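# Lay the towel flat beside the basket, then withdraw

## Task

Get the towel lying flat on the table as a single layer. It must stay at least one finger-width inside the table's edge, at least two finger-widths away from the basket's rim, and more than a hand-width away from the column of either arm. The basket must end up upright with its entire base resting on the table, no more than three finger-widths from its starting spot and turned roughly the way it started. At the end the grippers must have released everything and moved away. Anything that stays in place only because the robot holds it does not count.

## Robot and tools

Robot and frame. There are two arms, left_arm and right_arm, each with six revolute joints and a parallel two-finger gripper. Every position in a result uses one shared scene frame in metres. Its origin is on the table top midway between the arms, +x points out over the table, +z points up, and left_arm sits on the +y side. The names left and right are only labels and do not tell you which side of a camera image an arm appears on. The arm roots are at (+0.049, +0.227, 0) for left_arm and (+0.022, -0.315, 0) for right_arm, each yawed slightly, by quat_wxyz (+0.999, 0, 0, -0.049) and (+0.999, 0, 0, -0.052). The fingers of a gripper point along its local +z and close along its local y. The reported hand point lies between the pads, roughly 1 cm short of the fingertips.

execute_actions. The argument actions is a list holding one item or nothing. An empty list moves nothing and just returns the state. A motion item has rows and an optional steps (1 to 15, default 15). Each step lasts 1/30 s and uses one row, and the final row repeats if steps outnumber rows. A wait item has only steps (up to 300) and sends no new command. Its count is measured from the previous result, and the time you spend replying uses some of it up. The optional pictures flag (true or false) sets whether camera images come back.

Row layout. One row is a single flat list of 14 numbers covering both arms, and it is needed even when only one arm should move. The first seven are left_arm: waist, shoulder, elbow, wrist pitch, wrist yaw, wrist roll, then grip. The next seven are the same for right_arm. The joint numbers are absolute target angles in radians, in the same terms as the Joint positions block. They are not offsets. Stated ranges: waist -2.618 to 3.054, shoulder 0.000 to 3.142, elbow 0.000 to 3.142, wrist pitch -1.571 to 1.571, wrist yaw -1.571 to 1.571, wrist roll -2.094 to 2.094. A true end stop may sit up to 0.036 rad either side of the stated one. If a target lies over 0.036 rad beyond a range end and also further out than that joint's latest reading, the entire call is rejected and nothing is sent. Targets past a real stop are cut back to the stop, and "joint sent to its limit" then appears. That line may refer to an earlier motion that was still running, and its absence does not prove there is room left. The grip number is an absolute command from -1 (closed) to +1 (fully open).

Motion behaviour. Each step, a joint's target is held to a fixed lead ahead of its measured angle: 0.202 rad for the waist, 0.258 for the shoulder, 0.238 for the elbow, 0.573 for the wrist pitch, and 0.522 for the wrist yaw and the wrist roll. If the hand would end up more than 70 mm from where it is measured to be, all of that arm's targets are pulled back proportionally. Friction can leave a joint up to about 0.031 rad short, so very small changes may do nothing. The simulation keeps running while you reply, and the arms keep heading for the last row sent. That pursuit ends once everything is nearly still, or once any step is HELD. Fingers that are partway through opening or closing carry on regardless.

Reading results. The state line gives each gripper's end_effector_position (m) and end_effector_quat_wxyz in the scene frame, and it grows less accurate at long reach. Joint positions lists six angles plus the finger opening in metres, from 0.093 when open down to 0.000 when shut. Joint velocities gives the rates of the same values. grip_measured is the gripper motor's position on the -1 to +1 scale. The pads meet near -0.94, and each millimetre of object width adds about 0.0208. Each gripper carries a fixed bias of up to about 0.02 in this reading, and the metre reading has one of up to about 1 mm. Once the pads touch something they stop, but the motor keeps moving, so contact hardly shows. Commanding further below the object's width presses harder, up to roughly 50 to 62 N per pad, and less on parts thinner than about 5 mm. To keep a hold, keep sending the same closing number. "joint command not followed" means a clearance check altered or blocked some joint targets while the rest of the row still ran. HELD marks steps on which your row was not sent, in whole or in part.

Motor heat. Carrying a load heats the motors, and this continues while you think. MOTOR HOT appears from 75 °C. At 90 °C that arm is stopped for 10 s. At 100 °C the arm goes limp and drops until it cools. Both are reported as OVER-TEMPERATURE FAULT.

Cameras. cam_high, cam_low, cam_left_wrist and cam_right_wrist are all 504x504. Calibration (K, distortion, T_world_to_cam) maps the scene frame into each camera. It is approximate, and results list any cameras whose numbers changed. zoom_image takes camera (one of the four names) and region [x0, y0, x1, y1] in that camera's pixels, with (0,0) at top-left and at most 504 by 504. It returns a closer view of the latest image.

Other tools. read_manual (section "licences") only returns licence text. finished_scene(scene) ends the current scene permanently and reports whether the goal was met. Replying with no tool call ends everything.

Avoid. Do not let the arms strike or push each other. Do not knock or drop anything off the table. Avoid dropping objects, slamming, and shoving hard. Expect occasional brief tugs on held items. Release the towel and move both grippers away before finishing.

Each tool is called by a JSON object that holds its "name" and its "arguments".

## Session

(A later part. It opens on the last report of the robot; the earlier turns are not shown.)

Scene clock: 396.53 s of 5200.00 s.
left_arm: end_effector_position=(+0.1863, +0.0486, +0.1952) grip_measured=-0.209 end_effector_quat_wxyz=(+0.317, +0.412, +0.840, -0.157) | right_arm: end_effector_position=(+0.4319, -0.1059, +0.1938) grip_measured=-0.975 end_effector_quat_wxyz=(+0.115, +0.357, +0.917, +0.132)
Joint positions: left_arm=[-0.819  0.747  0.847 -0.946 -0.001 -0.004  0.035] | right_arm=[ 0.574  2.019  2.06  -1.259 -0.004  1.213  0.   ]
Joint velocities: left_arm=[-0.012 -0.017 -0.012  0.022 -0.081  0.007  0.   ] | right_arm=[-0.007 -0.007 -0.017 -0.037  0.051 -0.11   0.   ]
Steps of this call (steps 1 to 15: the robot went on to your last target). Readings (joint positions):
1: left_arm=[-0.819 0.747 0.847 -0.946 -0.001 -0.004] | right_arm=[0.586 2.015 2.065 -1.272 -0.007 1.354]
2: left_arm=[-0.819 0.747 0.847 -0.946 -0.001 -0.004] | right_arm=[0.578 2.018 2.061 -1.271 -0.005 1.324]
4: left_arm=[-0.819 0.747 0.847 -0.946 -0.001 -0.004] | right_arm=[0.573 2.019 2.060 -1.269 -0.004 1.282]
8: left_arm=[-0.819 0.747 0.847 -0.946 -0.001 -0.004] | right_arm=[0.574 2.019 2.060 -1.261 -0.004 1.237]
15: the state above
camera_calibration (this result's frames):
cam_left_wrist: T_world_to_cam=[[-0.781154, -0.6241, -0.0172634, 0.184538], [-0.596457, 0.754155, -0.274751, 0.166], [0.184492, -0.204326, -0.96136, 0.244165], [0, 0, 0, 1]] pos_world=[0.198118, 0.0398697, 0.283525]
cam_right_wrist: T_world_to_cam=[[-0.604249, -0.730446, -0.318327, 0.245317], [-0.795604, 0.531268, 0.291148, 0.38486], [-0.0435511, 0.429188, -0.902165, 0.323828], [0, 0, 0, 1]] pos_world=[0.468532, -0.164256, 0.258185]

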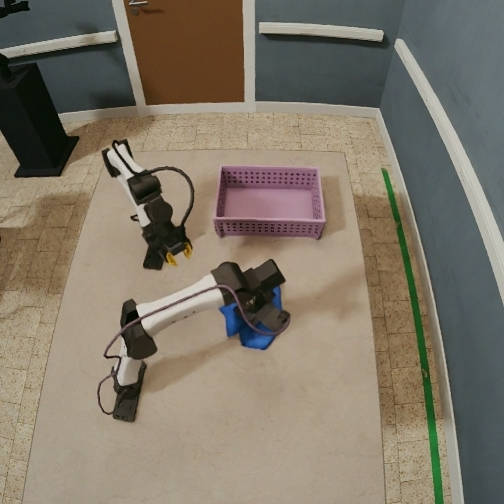

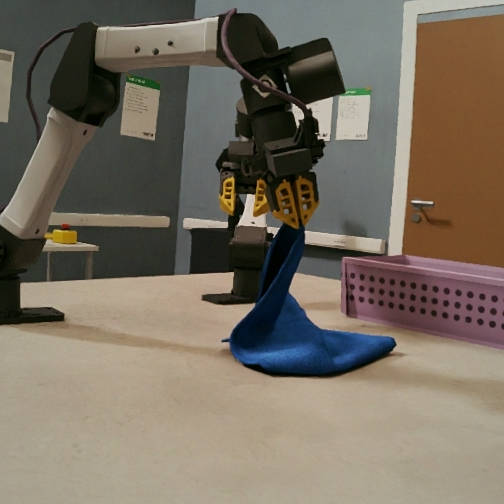

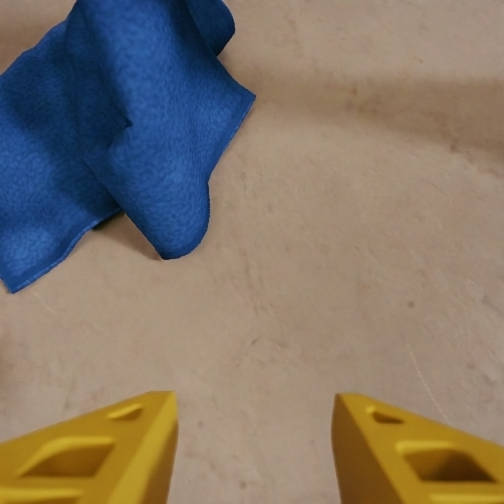

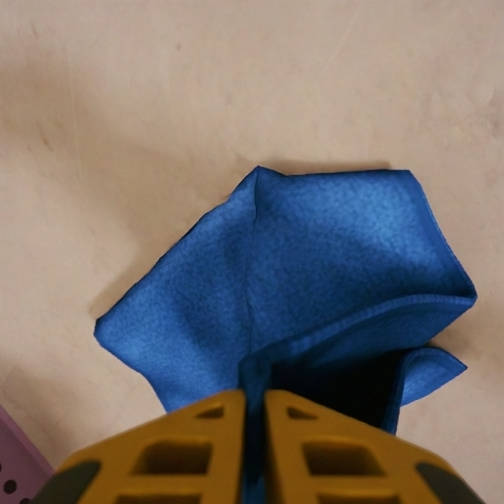

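{"name": "execute_actions", "arguments": {"actions": [{"rows": [[-0.80,0.74,0.82,-0.96,0,0,-0.21, 0.578,2.0,2.085,-1.25,0,1.19,-1],[-0.79,0.74,0.82,-0.96,0,0,-0.21, 0.582,1.99,2.093,-1.243,0,1.17,-1],[-0.775,0.74,0.82,-0.96,0,0,-0.21, 0.587,1.978,2.102,-1.236,0,1.145,-1],[-0.76,0.74,0.82,-0.96,0,0,-0.21, 0.593,1.965,2.111,-1.229,0,1.115,-1],[-0.745,0.74,0.82,-0.96,0,0,-0.21, 0.60,1.951,2.12,-1.222,0,1.085,-1],[-0.73,0.74,0.82,-0.96,0,0,-0.21, 0.608,1.936,2.13,-1.214,0,1.05,-1],[-0.715,0.74,0.82,-0.96,0,0,-0.21, 0.617,1.921,2.14,-1.206,0,1.015,-1],[-0.70,0.74,0.82,-0.96,0,0,-0.21, 0.627,1.906,2.15,-1.198,0,0.98,-1],[-0.685,0.74,0.82,-0.96,0,0,-0.21, 0.638,1.891,2.16,-1.19,0,0.945,-1],[-0.67,0.74,0.82,-0.95,0,0,-0.21, 0.649,1.876,2.17,-1.182,0,0.91,-1],[-0.655,0.74,0.82,-0.94,0,0,-0.21, 0.66,1.861,2.18,-1.174,0,0.875,-1],[-0.64,0.74,0.82,-0.93,0,0,-0.21, 0.671,1.846,2.19,-1.166,0,0.84,-1],[-0.625,0.74,0.82,-0.92,0,0,-0.21, 0.682,1.831,2.20,-1.158,0,0.805,-1],[-0.61,0.74,0.82,-0.91,0,0,-0.21, 0.693,1.816,2.21,-1.15,0,0.77,-1],[-0.595,0.74,0.82,-0.90,0,0,-0.21, 0.704,1.801,2.22,-1.142,0,0.735,-1]], "steps": 15}], "pictures": false}}

{"name": "execute_actions", "arguments": {"actions": [{"rows": [[-0.58,0.74,0.82,-0.89,0,0,-0.21, 0.716,1.786,2.23,-1.134,0,0.70,-1],[-0.565,0.74,0.82,-0.88,0,0,-0.21, 0.728,1.771,2.24,-1.126,0,0.665,-1],[-0.55,0.74,0.82,-0.87,0,0,-0.21, 0.74,1.756,2.25,-1.118,0,0.63,-1],[-0.535,0.74,0.82,-0.86,0,0,-0.21, 0.752,1.741,2.26,-1.11,0,0.595,-1],[-0.52,0.74,0.82,-0.85,0,0,-0.21, 0.764,1.726,2.27,-1.102,0,0.56,-1],[-0.505,0.74,0.82,-0.84,0,0,-0.21, 0.776,1.711,2.28,-1.094,0,0.525,-1],[-0.49,0.74,0.82,-0.83,0,0,-0.21, 0.788,1.696,2.29,-1.086,0,0.49,-1],[-0.48,0.74,0.82,-0.82,0,0,-0.21, 0.80,1.682,2.299,-1.078,0,0.455,-1],[-0.47,0.74,0.82,-0.81,0,0,-0.21, 0.812,1.669,2.308,-1.07,0,0.42,-1],[-0.46,0.74,0.82,-0.80,0,0,-0.21, 0.823,1.657,2.316,-1.063,0,0.39,-1],[-0.455,0.74,0.82,-0.79,0,0,-0.21, 0.833,1.647,2.323,-1.056,0,0.36,-1],[-0.45,0.74,0.82,-0.78,0,0,-0.21, 0.842,1.639,2.328,-1.05,0,0.335,-1],[-0.45,0.74,0.82,-0.77,0,0,-0.21, 0.849,1.633,2.332,-1.046,0,0.315,-1],[-0.45,0.74,0.82,-0.76,0,0,-0.21, 0.854,1.629,2.334,-1.043,0,0.305,-1],[-0.45,0.74,0.82,-0.75,0,0,-0.21, 0.856,1.627,2.335,-1.042,0,0.30,-1]], "steps": 15}], "pictures": false}}

{"name": "execute_actions", "arguments": {"actions": [{"steps": 25}]}}

Scene clock: 428.03 s of 5200.00 s.
left_arm: end_effector_position=(+0.2192, +0.0764, +0.1971) grip_measured=-0.209 end_effector_quat_wxyz=(+0.336, +0.329, +0.873, -0.128) | right_arm: end_effector_position=(+0.4096, -0.0629, +0.3143) grip_measured=-0.974 end_effector_quat_wxyz=(+0.253, +0.141, +0.930, +0.227)
Joint positions: left_arm=[-0.628  0.747  0.847 -0.935  0.001 -0.004  0.035] | right_arm=[ 0.679  1.854  2.173 -1.196 -0.004  0.878  0.   ]
Joint velocities: left_arm=[ 0.418 -0.017 -0.017  0.11   0.022  0.037  0.001] | right_arm=[ 0.325 -0.53   0.339  0.315 -0.007 -0.96   0.   ]
Steps of this call (steps 1 to 15: the robot went on to your last target; steps 16 to 110: nothing new was sent; then 27.33 s passed at rest; steps 111 to 125: all 15 steps of this action). Readings (joint positions):
111: left_arm=[-0.818 0.747 0.847 -0.946 -0.001 -0.004] | right_arm=[0.574 2.019 2.060 -1.258 -0.004 1.205]
112: left_arm=[-0.812 0.747 0.847 -0.946 -0.001 -0.004] | right_arm=[0.574 2.019 2.060 -1.258 -0.004 1.200]
114: left_arm=[-0.792 0.747 0.847 -0.946 -0.000 -0.004] | right_arm=[0.575 2.018 2.062 -1.258 -0.004 1.178]
118: left_arm=[-0.733 0.747 0.847 -0.946 0.000 -0.004] | right_arm=[0.594 1.987 2.088 -1.249 -0.004 1.094]
125: the state above

Scene clock: 428.53 s of 5200.00 s.
left_arm: end_effector_position=(+0.2610, +0.0950, +0.2203) grip_measured=-0.209 end_effector_quat_wxyz=(+0.404, +0.248, +0.873, -0.117) | right_arm: end_effector_position=(+0.3312, -0.0318, +0.4701) grip_measured=-0.974 end_effector_quat_wxyz=(+0.452, -0.146, +0.831, +0.289)
Joint positions: left_arm=[-0.46   0.747  0.847 -0.801  0.001 -0.004  0.035] | right_arm=[ 0.843  1.653  2.304 -1.089 -0.004  0.394  0.   ]
Joint velocities: left_arm=[ 0.007 -0.017 -0.007  0.315 -0.037 -0.022  0.   ] | right_arm=[ 0.144 -0.242  0.134  0.139 -0.022 -0.608  0.   ]
Steps of this call (steps 1 to 15: all 15 steps of this action). Readings (joint positions):
1: left_arm=[-0.612 0.747 0.847 -0.929 0.001 -0.004] | right_arm=[0.691 1.837 2.184 -1.188 -0.004 0.845]
2: left_arm=[-0.597 0.747 0.847 -0.922 0.001 -0.004] | right_arm=[0.702 1.819 2.195 -1.180 -0.004 0.811]
4: left_arm=[-0.567 0.747 0.847 -0.906 0.001 -0.004] | right_arm=[0.724 1.789 2.215 -1.165 -0.004 0.743]
8: left_arm=[-0.508 0.747 0.847 -0.870 0.001 -0.004] | right_arm=[0.771 1.735 2.252 -1.136 -0.004 0.605]
15: the state above

Scene clock: 429.37 s of 5200.00 s.
left_arm: end_effector_position=(+0.2664, +0.0918, +0.2280) grip_measured=-0.209 end_effector_quat_wxyz=(+0.422, +0.245, +0.864, -0.122) | right_arm: end_effector_position=(+0.3261, -0.0334, +0.4829) grip_measured=-0.975 end_effector_quat_wxyz=(+0.478, -0.182, +0.813, +0.279)
Joint positions: left_arm=[-0.459  0.747  0.847 -0.761  0.001 -0.004  0.035] | right_arm=[ 0.848  1.637  2.312 -1.073 -0.004  0.307  0.   ]
Joint velocities: left_arm=[ 0.017  0.012  0.002  0.037  0.022 -0.051 -0.001] | right_arm=[-0.012 -0.017  0.012 -0.007  0.022 -0.081  0.   ]
Steps of this call (steps 1 to 25: the robot went on to your last target). Readings (joint positions):
1: left_arm=[-0.459 0.747 0.847 -0.792 0.001 -0.004] | right_arm=[0.847 1.645 2.308 -1.084 -0.004 0.376]
2: left_arm=[-0.459 0.747 0.847 -0.785 0.001 -0.004] | right_arm=[0.848 1.640 2.310 -1.079 -0.004 0.362]
4: left_arm=[-0.459 0.747 0.847 -0.775 0.001 -0.004] | right_arm=[0.848 1.637 2.312 -1.074 -0.004 0.341]
8: left_arm=[-0.459 0.747 0.847 -0.766 0.001 -0.004] | right_arm=[0.848 1.637 2.312 -1.073 -0.004 0.321]
25: the state above
camera_calibration (this result's frames):
cam_left_wrist: T_world_to_cam=[[-0.509754, -0.860232, -0.0123537, 0.222833], [-0.766476, 0.460624, -0.447594, 0.301814], [0.390725, -0.218694, -0.894152, 0.200789], [0, 0, 0, 1]] pos_world=[0.26647, 0.0965759, 0.317379]
cam_right_wrist: T_world_to_cam=[[0.57433, -0.778608, -0.252814, -0.0912411], [-0.707403, -0.316619, -0.631929, 0.566736], [0.411979, 0.541777, -0.732633, 0.322343], [0, 0, 0, 1]] pos_world=[0.320514, -0.0662397, 0.571229]

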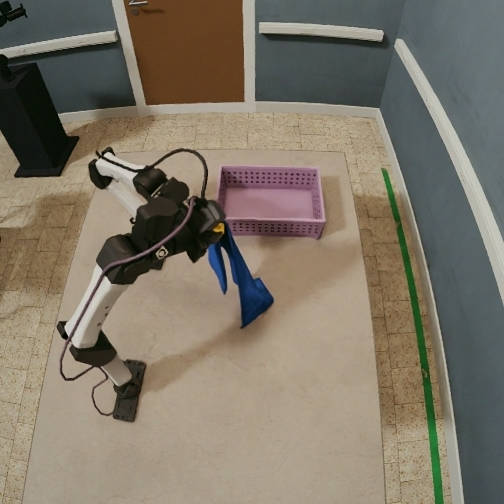

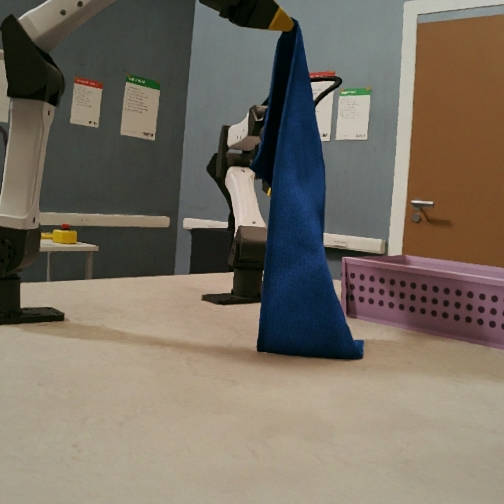

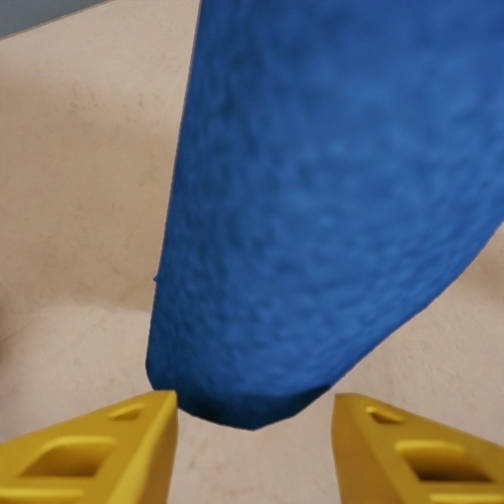

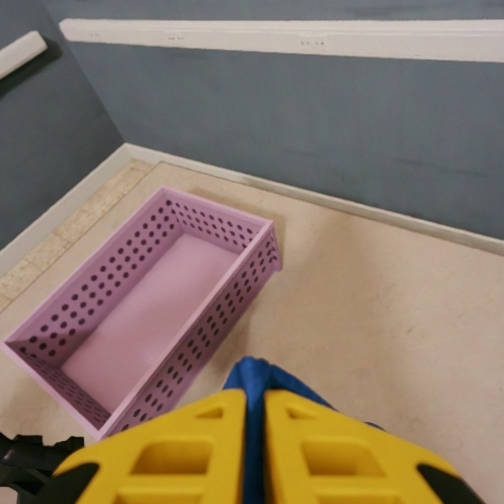

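{"name": "zoom_image", "arguments": {"camera": "cam_high", "region": [180, 210, 320, 350]}}

{"name": "zoom_image", "arguments": {"camera": "cam_low", "region": [230, 270, 400, 380]}}

Region (180, 210, 320, 350) of cam_high's 504x504 image, scaled by 3.600, with more detail than that image has.

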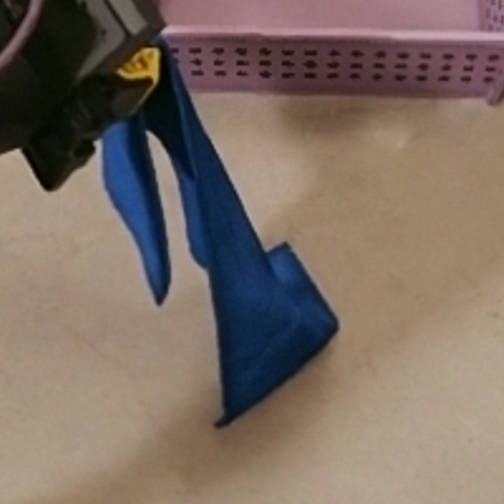

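Region (230, 270, 400, 380) of cam_low's 504x504 image, scaled by 2.965, with more detail than that image has; it fills the top 326 rows of this view, and the rest is white.

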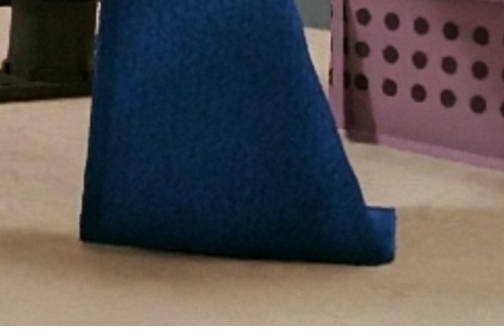

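{"name": "execute_actions", "arguments": {"actions": [{"rows": [[-0.45,0.74,0.82,-0.79,0,0,-0.21, 0.856,1.627,2.335,-1.02,0,0.28,-1],[-0.45,0.74,0.82,-0.83,0,0,-0.21, 0.85,1.627,2.335,-0.99,0,0.26,-1],[-0.45,0.74,0.82,-0.87,0,0,-0.21, 0.845,1.627,2.335,-0.955,0,0.235,-1],[-0.45,0.74,0.82,-0.92,0,0,-0.21, 0.84,1.627,2.335,-0.92,0,0.21,-1],[-0.45,0.74,0.82,-0.97,0,0,-0.21, 0.835,1.627,2.335,-0.885,0,0.185,-1],[-0.45,0.74,0.82,-1.02,0,0,-0.21, 0.83,1.627,2.335,-0.85,0,0.16,-1],[-0.45,0.74,0.82,-1.07,0,0,-0.21, 0.825,1.627,2.335,-0.815,0,0.135,-1],[-0.45,0.74,0.82,-1.11,0,0,-0.21, 0.82,1.627,2.335,-0.78,0,0.11,-1],[-0.45,0.74,0.82,-1.15,0,0,-0.21, 0.815,1.627,2.335,-0.745,0,0.085,-1],[-0.45,0.74,0.82,-1.18,0,0,-0.21, 0.81,1.627,2.335,-0.71,0,0.06,-1],[-0.45,0.74,0.82,-1.2,0,0,-0.21, 0.805,1.627,2.335,-0.68,0,0.04,-1],[-0.45,0.74,0.82,-1.2,0,0,-0.21, 0.80,1.627,2.335,-0.655,0,0.02,-1],[-0.45,0.74,0.82,-1.2,0,0,-0.21, 0.80,1.627,2.335,-0.64,0,0.0,-1]], "steps": 15}], "pictures": false}}

{"name": "execute_actions", "arguments": {"actions": [{"steps": 40}]}}

Scene clock: 448.03 s of 5200.00 s.
left_arm: end_effector_position=(+0.2088, +0.1276, +0.1683) grip_measured=-0.209 end_effector_quat_wxyz=(+0.254, +0.263, +0.928, -0.073) | right_arm: end_effector_position=(+0.3507, -0.0335, +0.5597) grip_measured=-0.975 end_effector_quat_wxyz=(+0.632, -0.233, +0.694, +0.257)
Joint positions: left_arm=[-0.459  0.747  0.847 -1.136  0.001 -0.004  0.035] | right_arm=[ 0.81   1.637  2.312 -0.746 -0.004  0.061  0.   ]
Joint velocities: left_arm=[-0.002 -0.007  0.002 -0.344  0.022  0.022 -0.   ] | right_arm=[-0.042  0.002  0.002  0.505 -0.007 -0.388  0.   ]
Steps of this call (steps 1 to 15: the robot went on to your last target; steps 16 to 545: nothing new was sent; steps 546 to 560: all 15 steps of this action). Readings (joint positions):
546: left_arm=[-0.459 0.747 0.847 -0.762 0.001 -0.004] | right_arm=[0.848 1.637 2.312 -1.071 -0.004 0.303]
547: left_arm=[-0.459 0.747 0.847 -0.768 0.001 -0.004] | right_arm=[0.848 1.637 2.312 -1.066 -0.004 0.296]
549: left_arm=[-0.459 0.747 0.847 -0.801 0.001 -0.004] | right_arm=[0.848 1.637 2.312 -1.040 -0.004 0.273]
553: left_arm=[-0.459 0.747 0.847 -0.934 0.001 -0.004] | right_arm=[0.841 1.637 2.312 -0.942 -0.004 0.200]
560: the state above

Scene clock: 449.37 s of 5200.00 s.
left_arm: end_effector_position=(+0.1998, +0.1332, +0.1624) grip_measured=-0.209 end_effector_quat_wxyz=(+0.231, +0.265, +0.934, -0.067) | right_arm: end_effector_position=(+0.3513, -0.0332, +0.5756) grip_measured=-0.975 end_effector_quat_wxyz=(+0.661, -0.245, +0.665, +0.247)
Joint positions: left_arm=[-0.459  0.747  0.847 -1.185  0.001 -0.004  0.035] | right_arm=[ 0.81   1.637  2.312 -0.68  -0.004  0.005  0.   ]
Joint velocities: left_arm=[-0.002 -0.007  0.012  0.037 -0.007 -0.022 -0.001] | right_arm=[-0.002  0.002 -0.017 -0.066  0.037  0.051  0.   ]
Steps of this call (steps 1 to 30: the robot went on to your last target; steps 31 to 40: nothing new was sent). Readings (joint positions):
1: left_arm=[-0.459 0.747 0.847 -1.147 0.001 -0.004] | right_arm=[0.810 1.637 2.312 -0.730 -0.004 0.050]
2: left_arm=[-0.459 0.747 0.847 -1.156 0.001 -0.004] | right_arm=[0.810 1.637 2.312 -0.718 -0.004 0.041]
4: left_arm=[-0.459 0.747 0.847 -1.168 0.001 -0.004] | right_arm=[0.810 1.637 2.312 -0.703 -0.004 0.028]
8: left_arm=[-0.459 0.747 0.847 -1.179 0.001 -0.004] | right_arm=[0.810 1.637 2.312 -0.688 -0.004 0.015]
40: the state above
All arms were judged still, so your last target was given up. Only a new action makes them travel on or press farther. Fingers that are still opening or closing keep moving.
camera_calibration (this result's frames):
cam_left_wrist: T_world_to_cam=[[-0.515699, -0.856533, -0.0201308, 0.225669], [-0.855627, 0.516082, -0.0395237, 0.146581], [0.0442425, -0.00315783, -0.999016, 0.234764], [0, 0, 0, 1]] pos_world=[0.231409, 0.118386, 0.244869]
cam_right_wrist: T_world_to_cam=[[0.649207, -0.760231, 0.0240405, -0.267136], [-0.317718, -0.299765, -0.899554, 0.660823], [0.691075, 0.576359, -0.436148, 0.112205], [0, 0, 0, 1]] pos_world=[0.305839, -0.0696641, 0.649806]

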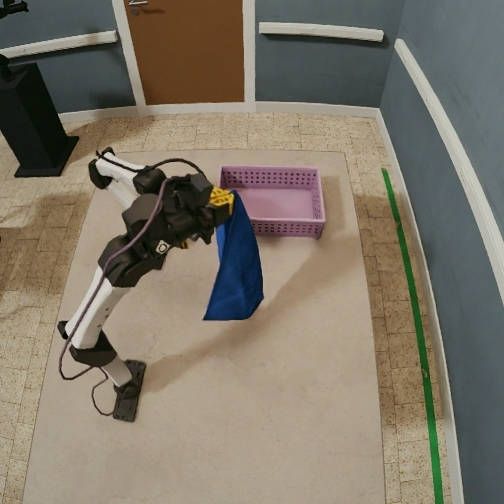

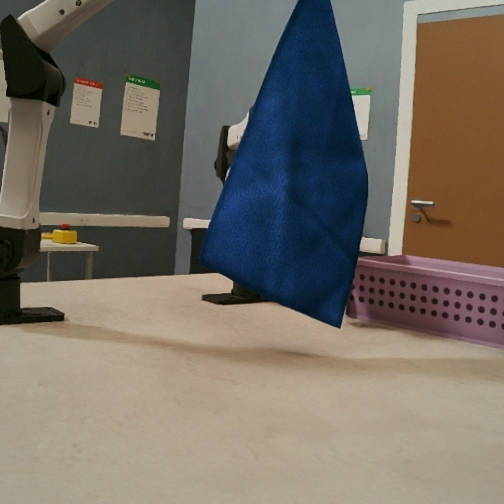

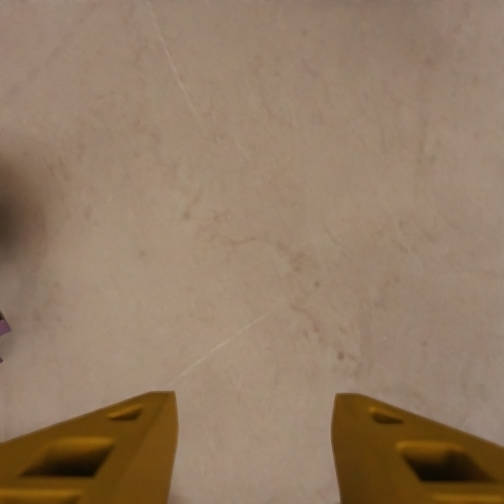

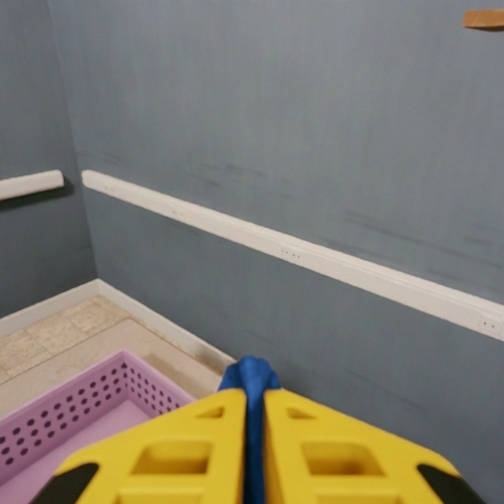

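{"name": "execute_actions", "arguments": {"actions": []}}

Scene clock: 460.70 s of 5200.00 s.
left_arm: end_effector_position=(+0.1998, +0.1332, +0.1624) grip_measured=-0.209 end_effector_quat_wxyz=(+0.230, +0.265, +0.934, -0.067) | right_arm: end_effector_position=(+0.3513, -0.0332, +0.5756) grip_measured=-0.975 end_effector_quat_wxyz=(+0.661, -0.245, +0.665, +0.247)
Joint positions: left_arm=[-0.459  0.747  0.847 -1.186  0.001 -0.004  0.035] | right_arm=[ 0.81   1.637  2.312 -0.68  -0.004  0.005  0.   ]
Joint velocities: left_arm=[-0.002 -0.002  0.002  0.051  0.007 -0.022  0.   ] | right_arm=[-0.002 -0.002 -0.002  0.051 -0.037 -0.022  0.   ]
Steps of this call (steps 1 to 340: nothing new was sent). Readings (joint positions):
1: left_arm=[-0.459 0.747 0.847 -1.185 0.001 -0.004] | right_arm=[0.810 1.637 2.312 -0.680 -0.004 0.005]
2: left_arm=[-0.459 0.747 0.847 -1.185 0.001 -0.004] | right_arm=[0.810 1.637 2.312 -0.680 -0.004 0.005]
4: left_arm=[-0.459 0.747 0.847 -1.185 0.001 -0.004] | right_arm=[0.810 1.637 2.312 -0.680 -0.004 0.005]
8: left_arm=[-0.459 0.747 0.847 -1.185 0.001 -0.004] | right_arm=[0.810 1.637 2.312 -0.680 -0.004 0.005]
340: the state above
camera_calibration (this result's frames):
cam_left_wrist: T_world_to_cam=[[-0.515706, -0.856529, -0.0201364, 0.225671], [-0.855639, 0.51609, -0.0391425, 0.146437], [0.0439189, -0.00295653, -0.999031, 0.234764], [0, 0, 0, 1]] pos_world=[0.231366, 0.118413, 0.244813]
cam_right_wrist: T_world_to_cam=[[0.649207, -0.760231, 0.0240405, -0.267136], [-0.317718, -0.299765, -0.899554, 0.660823], [0.691075, 0.576359, -0.436148, 0.112205], [0, 0, 0, 1]] pos_world=[0.305839, -0.0696641, 0.649806]

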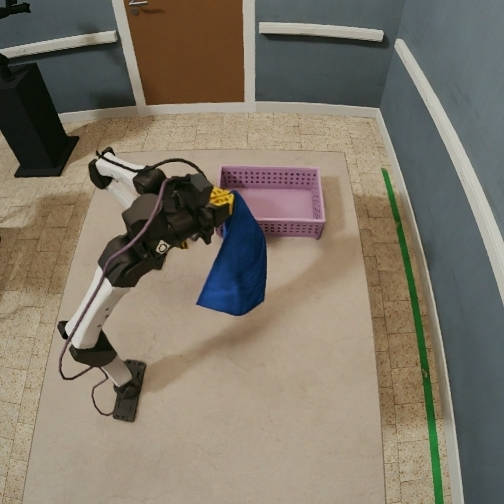

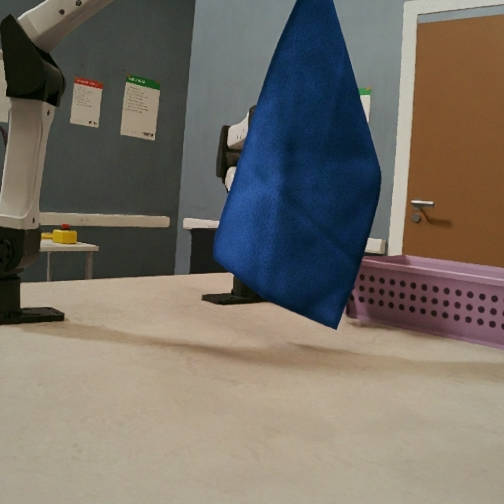

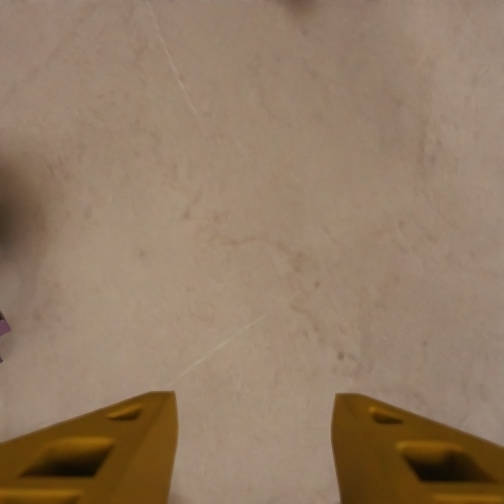

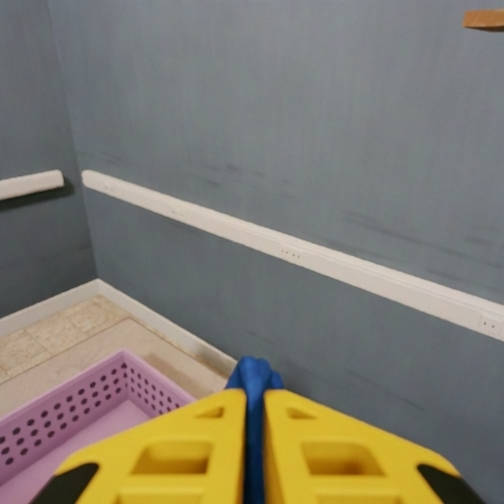

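{"name": "execute_actions", "arguments": {"actions": []}}

Scene clock: 471.67 s of 5200.00 s.
left_arm: end_effector_position=(+0.1998, +0.1332, +0.1624) grip_measured=-0.209 end_effector_quat_wxyz=(+0.230, +0.265, +0.934, -0.067) | right_arm: end_effector_position=(+0.3513, -0.0332, +0.5756) grip_measured=-0.975 end_effector_quat_wxyz=(+0.661, -0.245, +0.665, +0.247)
Joint positions: left_arm=[-0.459  0.747  0.847 -1.186  0.001 -0.004  0.035] | right_arm=[ 0.81   1.637  2.312 -0.68  -0.004  0.005  0.   ]
Joint velocities: left_arm=[-0.007 -0.027  0.007 -0.037 -0.022 -0.007 -0.   ] | right_arm=[ 0.007 -0.002  0.012  0.022 -0.007 -0.066  0.   ]
Steps of this call (steps 1 to 329: nothing new was sent). Readings (joint positions):
1: left_arm=[-0.459 0.747 0.847 -1.186 0.001 -0.004] | right_arm=[0.810 1.637 2.312 -0.680 -0.004 0.005]
2: left_arm=[-0.459 0.747 0.847 -1.186 0.001 -0.004] | right_arm=[0.810 1.637 2.312 -0.680 -0.004 0.005]
4: left_arm=[-0.459 0.747 0.847 -1.186 0.001 -0.004] | right_arm=[0.810 1.637 2.312 -0.680 -0.004 0.005]
8: left_arm=[-0.459 0.747 0.847 -1.186 0.001 -0.004] | right_arm=[0.810 1.637 2.312 -0.680 -0.004 0.005]
329: the state above
camera_calibration (this result's frames):
cam_left_wrist: T_world_to_cam=[[-0.515706, -0.856529, -0.0201364, 0.225671], [-0.855639, 0.51609, -0.0391425, 0.146437], [0.0439189, -0.00295653, -0.999031, 0.234764], [0, 0, 0, 1]] pos_world=[0.231366, 0.118413, 0.244813]
cam_right_wrist: T_world_to_cam=[[0.649207, -0.760231, 0.0240405, -0.267136], [-0.317718, -0.299765, -0.899554, 0.660823], [0.691075, 0.576359, -0.436148, 0.112205], [0, 0, 0, 1]] pos_world=[0.305839, -0.0696641, 0.649806]

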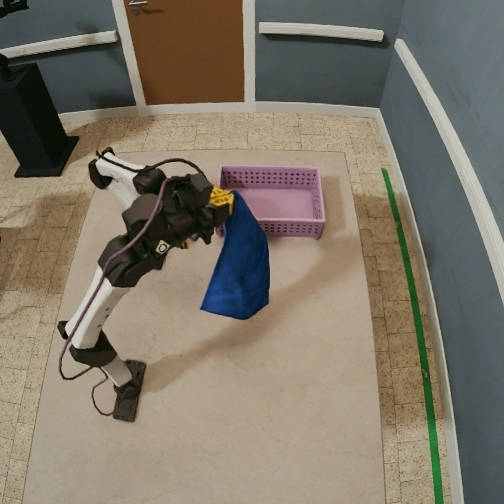

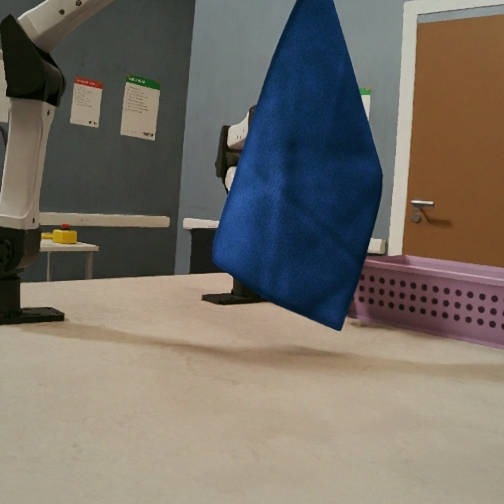

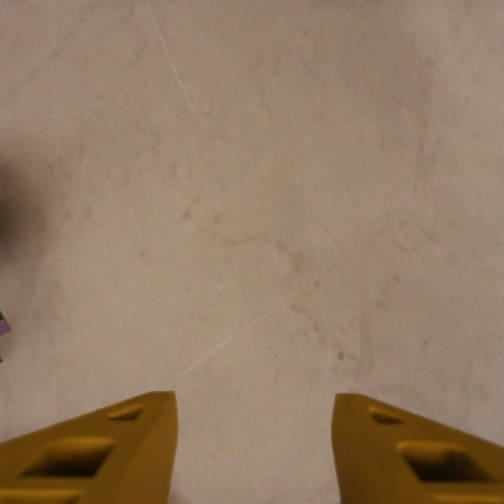

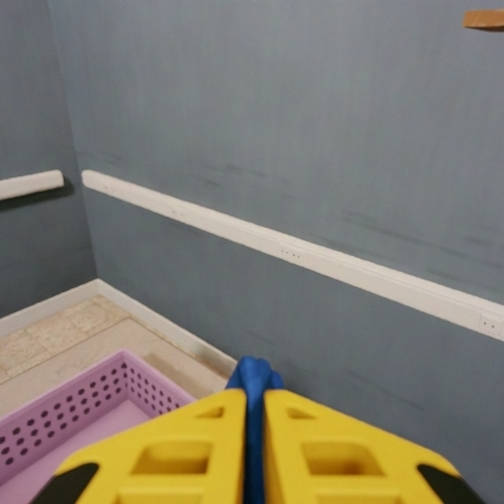

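{"name": "execute_actions", "arguments": {"actions": [{"rows": [[-0.45,0.74,0.82,-1.2,0,0,-0.21,0.80,1.627,2.335,-0.64,0.02,0,-1],[-0.45,0.74,0.82,-1.2,0,0,-0.21,0.80,1.627,2.335,-0.64,0.04,0,-1],[-0.45,0.74,0.82,-1.2,0,0,-0.21,0.80,1.627,2.335,-0.64,0.07,0,-1],[-0.45,0.74,0.82,-1.2,0,0,-0.21,0.80,1.627,2.335,-0.64,0.10,0,-1],[-0.45,0.74,0.82,-1.2,0,0,-0.21,0.80,1.627,2.335,-0.64,0.13,0,-1],[-0.45,0.74,0.82,-1.2,0,0,-0.21,0.80,1.627,2.335,-0.64,0.16,0,-1],[-0.45,0.74,0.82,-1.2,0,0,-0.21,0.80,1.627,2.335,-0.64,0.19,0,-1],[-0.45,0.74,0.82,-1.2,0,0,-0.21,0.80,1.627,2.335,-0.64,0.22,0,-1],[-0.45,0.74,0.82,-1.2,0,0,-0.21,0.80,1.627,2.335,-0.64,0.25,0,-1],[-0.45,0.74,0.82,-1.2,0,0,-0.21,0.80,1.627,2.335,-0.64,0.28,0,-1],[-0.45,0.74,0.82,-1.2,0,0,-0.21,0.80,1.627,2.335,-0.64,0.31,0,-1],[-0.45,0.74,0.82,-1.2,0,0,-0.21,0.80,1.627,2.335,-0.64,0.34,0,-1],[-0.45,0.74,0.82,-1.2,0,0,-0.21,0.80,1.627,2.335,-0.64,0.37,0,-1],[-0.45,0.74,0.82,-1.2,0,0,-0.21,0.80,1.627,2.335,-0.64,0.40,0,-1],[-0.45,0.74,0.82,-1.2,0,0,-0.21,0.80,1.627,2.335,-0.64,0.43,0,-1]], "steps": 15}], "pictures": false}}

{"name": "execute_actions", "arguments": {"actions": [{"rows": [[-0.46,0.73,0.78,-1.12,0,0,-0.1,0.80,1.627,2.335,-0.64,0.46,0,-1],[-0.47,0.72,0.74,-1.04,0,0,0.0,0.80,1.627,2.335,-0.64,0.49,0,-1],[-0.48,0.71,0.70,-0.96,0,0,0.1,0.80,1.627,2.335,-0.64,0.52,0,-1],[-0.50,0.70,0.66,-0.88,0,0,0.2,0.80,1.627,2.335,-0.64,0.55,0,-1],[-0.52,0.69,0.62,-0.80,0,0,0.3,0.80,1.627,2.335,-0.64,0.58,0,-1],[-0.54,0.68,0.58,-0.72,0,0,0.4,0.80,1.627,2.335,-0.64,0.61,0,-1],[-0.56,0.67,0.54,-0.64,0,0,0.5,0.80,1.627,2.335,-0.64,0.64,0,-1],[-0.58,0.66,0.50,-0.56,0,0,0.6,0.80,1.627,2.335,-0.64,0.67,0,-1],[-0.60,0.65,0.46,-0.48,0,0,0.7,0.80,1.627,2.335,-0.64,0.70,0,-1],[-0.62,0.64,0.42,-0.40,0,0,0.8,0.80,1.627,2.335,-0.64,0.73,0,-1],[-0.64,0.63,0.38,-0.32,0,0,0.9,0.80,1.627,2.335,-0.64,0.76,0,-1],[-0.66,0.62,0.34,-0.24,0,0,1.0,0.80,1.627,2.335,-0.64,0.79,0,-1],[-0.68,0.61,0.30,-0.16,0,0,1.0,0.80,1.627,2.335,-0.64,0.82,0,-1],[-0.70,0.605,0.26,-0.08,0,0,1.0,0.80,1.627,2.335,-0.64,0.85,0,-1],[-0.72,0.60,0.22,0.0,0,0,1.0,0.80,1.627,2.335,-0.64,0.87,0,-1]], "steps": 15}], "pictures": false}}

{"name": "execute_actions", "arguments": {"actions": [{"rows": [[-0.74,0.60,0.20,0.04,0,0,1.0,0.80,1.627,2.335,-0.64,0.89,0,-1],[-0.76,0.595,0.18,0.07,0,0,1.0,0.80,1.627,2.335,-0.64,0.90,0,-1]], "steps": 15}]}}

Scene clock: 515.07 s of 5200.00 s.
left_arm: end_effector_position=(+0.1998, +0.1332, +0.1624) grip_measured=-0.209 end_effector_quat_wxyz=(+0.230, +0.265, +0.934, -0.067) | right_arm: end_effector_position=(+0.3784, -0.0769, +0.5757) grip_measured=-0.975 end_effector_quat_wxyz=(+0.691, -0.141, +0.695, +0.142)
Joint positions: left_arm=[-0.459  0.747  0.847 -1.186  0.001 -0.004  0.035] | right_arm=[ 0.81   1.637  2.312 -0.68   0.302  0.005  0.   ]
Joint velocities: left_arm=[ 0.007 -0.007 -0.007 -0.007  0.037  0.007 -0.   ] | right_arm=[-0.027 -0.022  0.012 -0.007  0.799  0.037  0.   ]
Steps of this call (steps 1 to 1287: nothing new was sent; steps 1288 to 1302: all 15 steps of this action). Readings (joint positions):
1288: left_arm=[-0.459 0.747 0.847 -1.186 0.001 -0.004] | right_arm=[0.810 1.637 2.312 -0.680 -0.002 0.005]
1289: left_arm=[-0.459 0.747 0.847 -1.186 0.001 -0.004] | right_arm=[0.810 1.637 2.312 -0.680 0.004 0.005]
1291: left_arm=[-0.459 0.747 0.847 -1.186 0.001 -0.004] | right_arm=[0.810 1.637 2.312 -0.680 0.028 0.005]
1295: left_arm=[-0.459 0.747 0.847 -1.186 0.001 -0.004] | right_arm=[0.810 1.637 2.312 -0.680 0.112 0.005]
1302: the state above

Scene clock: 515.57 s of 5200.00 s.
left_arm: end_effector_position=(+0.2287, +0.0509, +0.1017) grip_measured=+1.000 end_effector_quat_wxyz=(+0.410, +0.338, +0.830, -0.168) | right_arm: end_effector_position=(+0.3918, -0.1500, +0.5764) grip_measured=-0.975 end_effector_quat_wxyz=(+0.706, +0.016, +0.707, -0.014)
Joint positions: left_arm=[-0.68   0.632  0.31  -0.33  -0.001 -0.003  0.093] | right_arm=[ 0.81   1.637  2.312 -0.677  0.747  0.005  0.   ]
Joint velocities: left_arm=[-0.569 -0.212 -1.101  2.234  0.095 -0.007  0.   ] | right_arm=[-0.002  0.017  0.012 -0.095  0.842  0.037  0.   ]
Steps of this call (steps 1 to 15: all 15 steps of this action). Readings (joint positions):
1: left_arm=[-0.459 0.747 0.841 -1.176 0.001 -0.003] | right_arm=[0.810 1.637 2.312 -0.680 0.332 0.005]
2: left_arm=[-0.459 0.743 0.824 -1.151 0.001 -0.003] | right_arm=[0.810 1.637 2.312 -0.679 0.361 0.005]
4: left_arm=[-0.469 0.731 0.759 -1.068 -0.000 -0.003] | right_arm=[0.810 1.637 2.312 -0.679 0.420 0.005]
8: left_arm=[-0.539 0.699 0.589 -0.840 -0.001 -0.003] | right_arm=[0.810 1.637 2.312 -0.679 0.539 0.005]
15: the state above

Scene clock: 516.07 s of 5200.00 s.
left_arm: end_effector_position=(+0.2342, +0.0173, +0.1339) grip_measured=+1.000 end_effector_quat_wxyz=(+0.514, +0.338, +0.753, -0.233) | right_arm: end_effector_position=(+0.3891, -0.1735, +0.5769) grip_measured=-0.975 end_effector_quat_wxyz=(+0.704, +0.066, +0.704, -0.063)
Joint positions: left_arm=[-0.751  0.621  0.201  0.048 -0.    -0.003  0.093] | right_arm=[ 0.81   1.637  2.312 -0.674  0.888  0.005  0.   ]
Joint velocities: left_arm=[-0.002  0.002 -0.007  0.095  0.022 -0.007  0.   ] | right_arm=[ 0.002 -0.017 -0.012  0.051  0.095  0.007  0.   ]
Steps of this call (steps 1 to 15: all 15 steps of this action). Readings (joint positions):
1: left_arm=[-0.700 0.627 0.274 -0.259 -0.001 -0.003] | right_arm=[0.810 1.637 2.312 -0.677 0.774 0.005]
2: left_arm=[-0.720 0.623 0.245 -0.198 -0.001 -0.003] | right_arm=[0.810 1.637 2.312 -0.677 0.798 0.005]
4: left_arm=[-0.746 0.621 0.209 -0.114 -0.000 -0.003] | right_arm=[0.810 1.637 2.312 -0.676 0.833 0.005]
8: left_arm=[-0.751 0.621 0.201 -0.013 -0.000 -0.003] | right_arm=[0.810 1.637 2.312 -0.675 0.869 0.005]
15: the state above
camera_calibration (this result's frames):
cam_left_wrist: T_world_to_cam=[[-0.733562, -0.679593, -0.00632142, 0.18968], [-0.492415, 0.537885, -0.684256, 0.235499], [0.468416, -0.498832, -0.729214, 0.0775554], [0, 0, 0, 1]] pos_world=[0.218777, 0.0409208, 0.218895]
cam_right_wrist: T_world_to_cam=[[-0.184497, -0.98253, 0.0244161, -0.112784], [-0.427942, 0.0579442, -0.901947, 0.738353], [0.884775, -0.176855, -0.431156, -0.041451], [0, 0, 0, 1]] pos_world=[0.331839, -0.160928, 0.650837]

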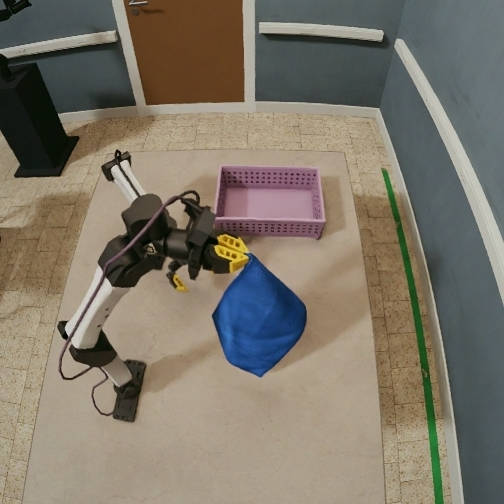

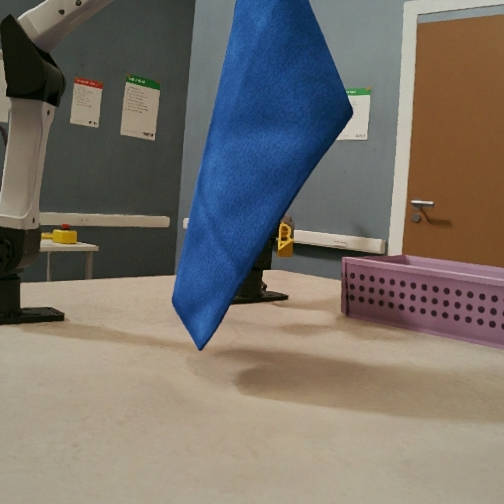

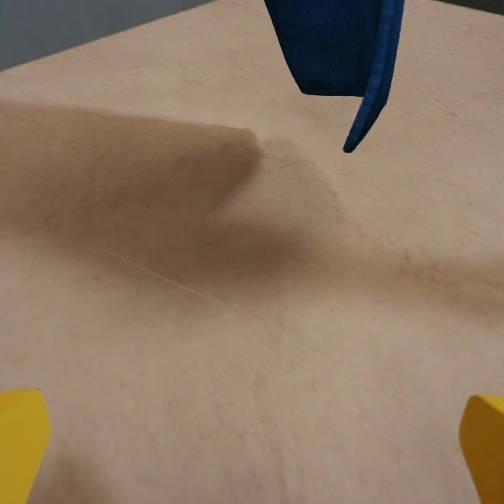

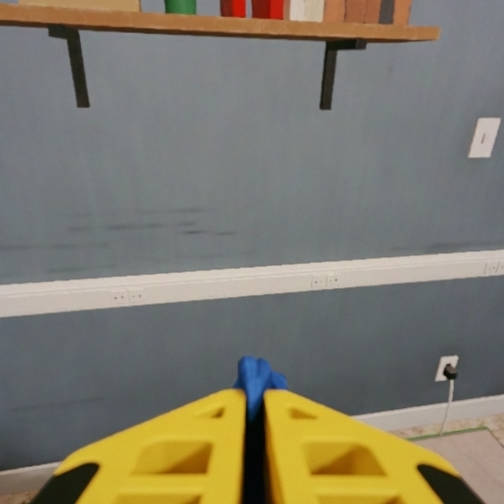

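{"name": "execute_actions", "arguments": {"actions": [{"steps": 30}]}}

Scene clock: 518.00 s of 5200.00 s.
left_arm: end_effector_position=(+0.2348, +0.0166, +0.1366) grip_measured=+1.000 end_effector_quat_wxyz=(+0.518, +0.337, +0.750, -0.235) | right_arm: end_effector_position=(+0.3890, -0.1743, +0.5771) grip_measured=-0.975 end_effector_quat_wxyz=(+0.704, +0.068, +0.704, -0.064)
Joint positions: left_arm=[-0.751  0.621  0.201  0.06  -0.    -0.003  0.093] | right_arm=[ 0.81   1.637  2.312 -0.674  0.893  0.005  0.   ]
Joint velocities: left_arm=[ 0.007 -0.002 -0.012 -0.022  0.022  0.037  0.   ] | right_arm=[-0.017 -0.002 -0.007  0.037 -0.022 -0.066  0.   ]
Steps of this call (steps 1 to 30: the robot went on to your last target; steps 31 to 58: nothing new was sent). Readings (joint positions):
1: left_arm=[-0.751 0.621 0.201 0.050 -0.000 -0.003] | right_arm=[0.810 1.637 2.312 -0.674 0.889 0.005]
2: left_arm=[-0.751 0.621 0.201 0.052 -0.000 -0.003] | right_arm=[0.810 1.637 2.312 -0.674 0.890 0.005]
4: left_arm=[-0.751 0.621 0.201 0.055 -0.000 -0.003] | right_arm=[0.810 1.637 2.312 -0.674 0.891 0.005]
8: left_arm=[-0.751 0.621 0.201 0.058 -0.000 -0.003] | right_arm=[0.810 1.637 2.312 -0.674 0.892 0.005]
58: the state above
All arms were judged still, so your last target was given up. Only a new action makes them travel on or press farther. Fingers that are still opening or closing keep moving.
camera_calibration (this result's frames):
cam_left_wrist: T_world_to_cam=[[-0.733514, -0.679647, -0.00602837, 0.189621], [-0.487031, 0.531777, -0.692831, 0.238087], [0.474086, -0.505265, -0.721075, 0.0764688], [0, 0, 0, 1]] pos_world=[0.218793, 0.0409034, 0.221237]
cam_right_wrist: T_world_to_cam=[[-0.189007, -0.981687, 0.0238193, -0.111313], [-0.42715, 0.0603504, -0.902165, 0.738697], [0.884206, -0.180689, -0.430734, -0.0420912], [0, 0, 0, 1]] pos_world=[0.331712, -0.16146, 0.650947]

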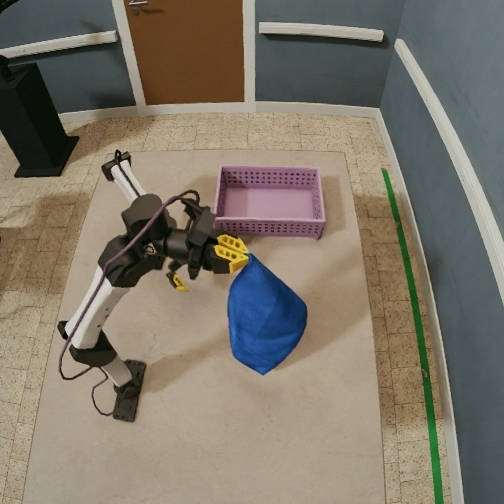

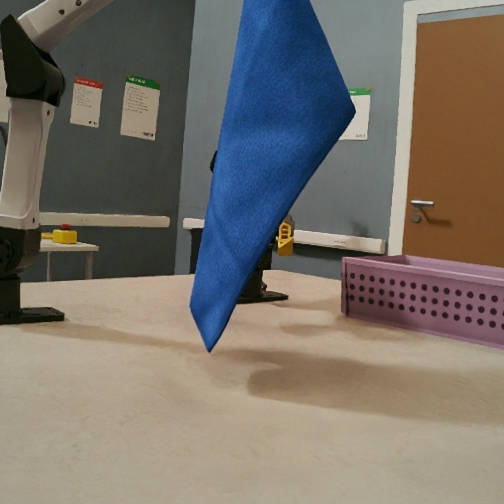

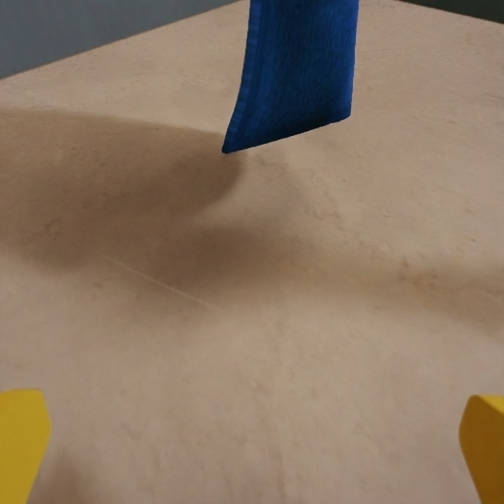

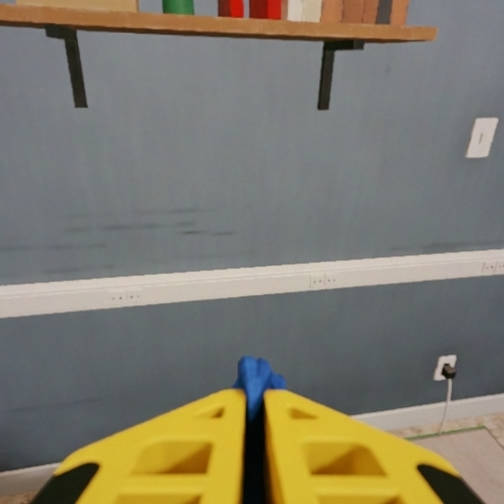

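{"name": "execute_actions", "arguments": {"actions": [{"steps": 45}]}}

Scene clock: 519.77 s of 5200.00 s.
left_arm: end_effector_position=(+0.2348, +0.0166, +0.1366) grip_measured=+1.000 end_effector_quat_wxyz=(+0.518, +0.337, +0.750, -0.235) | right_arm: end_effector_position=(+0.3890, -0.1743, +0.5771) grip_measured=-0.975 end_effector_quat_wxyz=(+0.704, +0.068, +0.704, -0.064)
Joint positions: left_arm=[-0.751  0.621  0.201  0.06  -0.    -0.003  0.093] | right_arm=[ 0.81   1.637  2.312 -0.674  0.893  0.005  0.   ]
Joint velocities: left_arm=[ 0.007 -0.012 -0.002  0.007  0.037  0.066  0.   ] | right_arm=[-0.007  0.012 -0.002 -0.022 -0.022 -0.007  0.   ]
Steps of this call (steps 1 to 53: nothing new was sent). Readings (joint positions):
1: left_arm=[-0.751 0.621 0.201 0.060 -0.000 -0.003] | right_arm=[0.810 1.637 2.312 -0.674 0.893 0.005]
2: left_arm=[-0.751 0.621 0.201 0.060 -0.000 -0.003] | right_arm=[0.810 1.637 2.312 -0.674 0.893 0.005]
4: left_arm=[-0.751 0.621 0.201 0.060 -0.000 -0.003] | right_arm=[0.810 1.637 2.312 -0.674 0.893 0.005]
8: left_arm=[-0.751 0.621 0.201 0.060 -0.000 -0.003] | right_arm=[0.810 1.637 2.312 -0.674 0.893 0.005]
53: the state above
camera_calibration (this result's frames):
cam_left_wrist: T_world_to_cam=[[-0.733514, -0.679647, -0.00602837, 0.189621], [-0.487031, 0.531777, -0.692831, 0.238087], [0.474086, -0.505265, -0.721075, 0.0764688], [0, 0, 0, 1]] pos_world=[0.218793, 0.0409034, 0.221237]
cam_right_wrist: T_world_to_cam=[[-0.189007, -0.981687, 0.0238193, -0.111313], [-0.42715, 0.0603504, -0.902165, 0.738697], [0.884206, -0.180689, -0.430734, -0.0420912], [0, 0, 0, 1]] pos_world=[0.331712, -0.16146, 0.650947]

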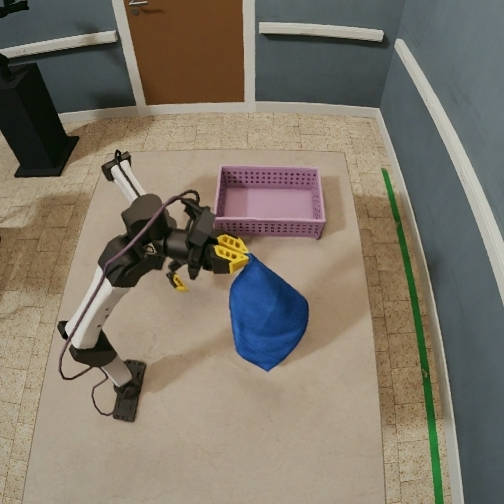

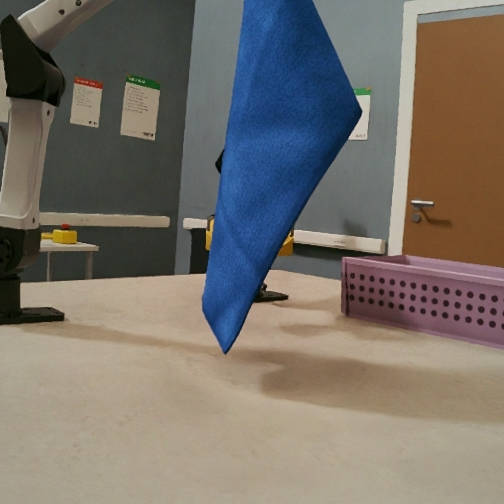

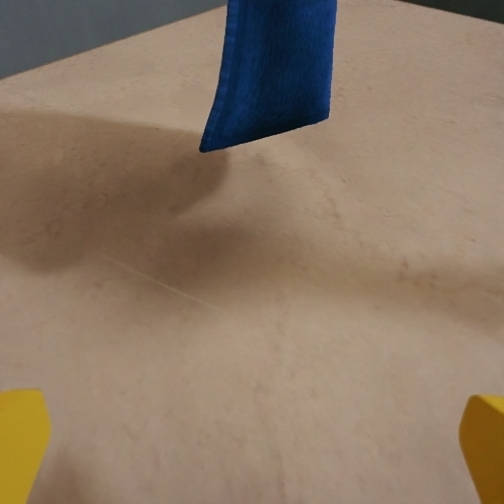

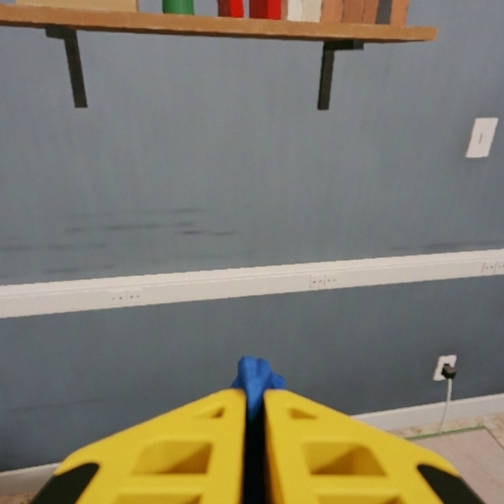

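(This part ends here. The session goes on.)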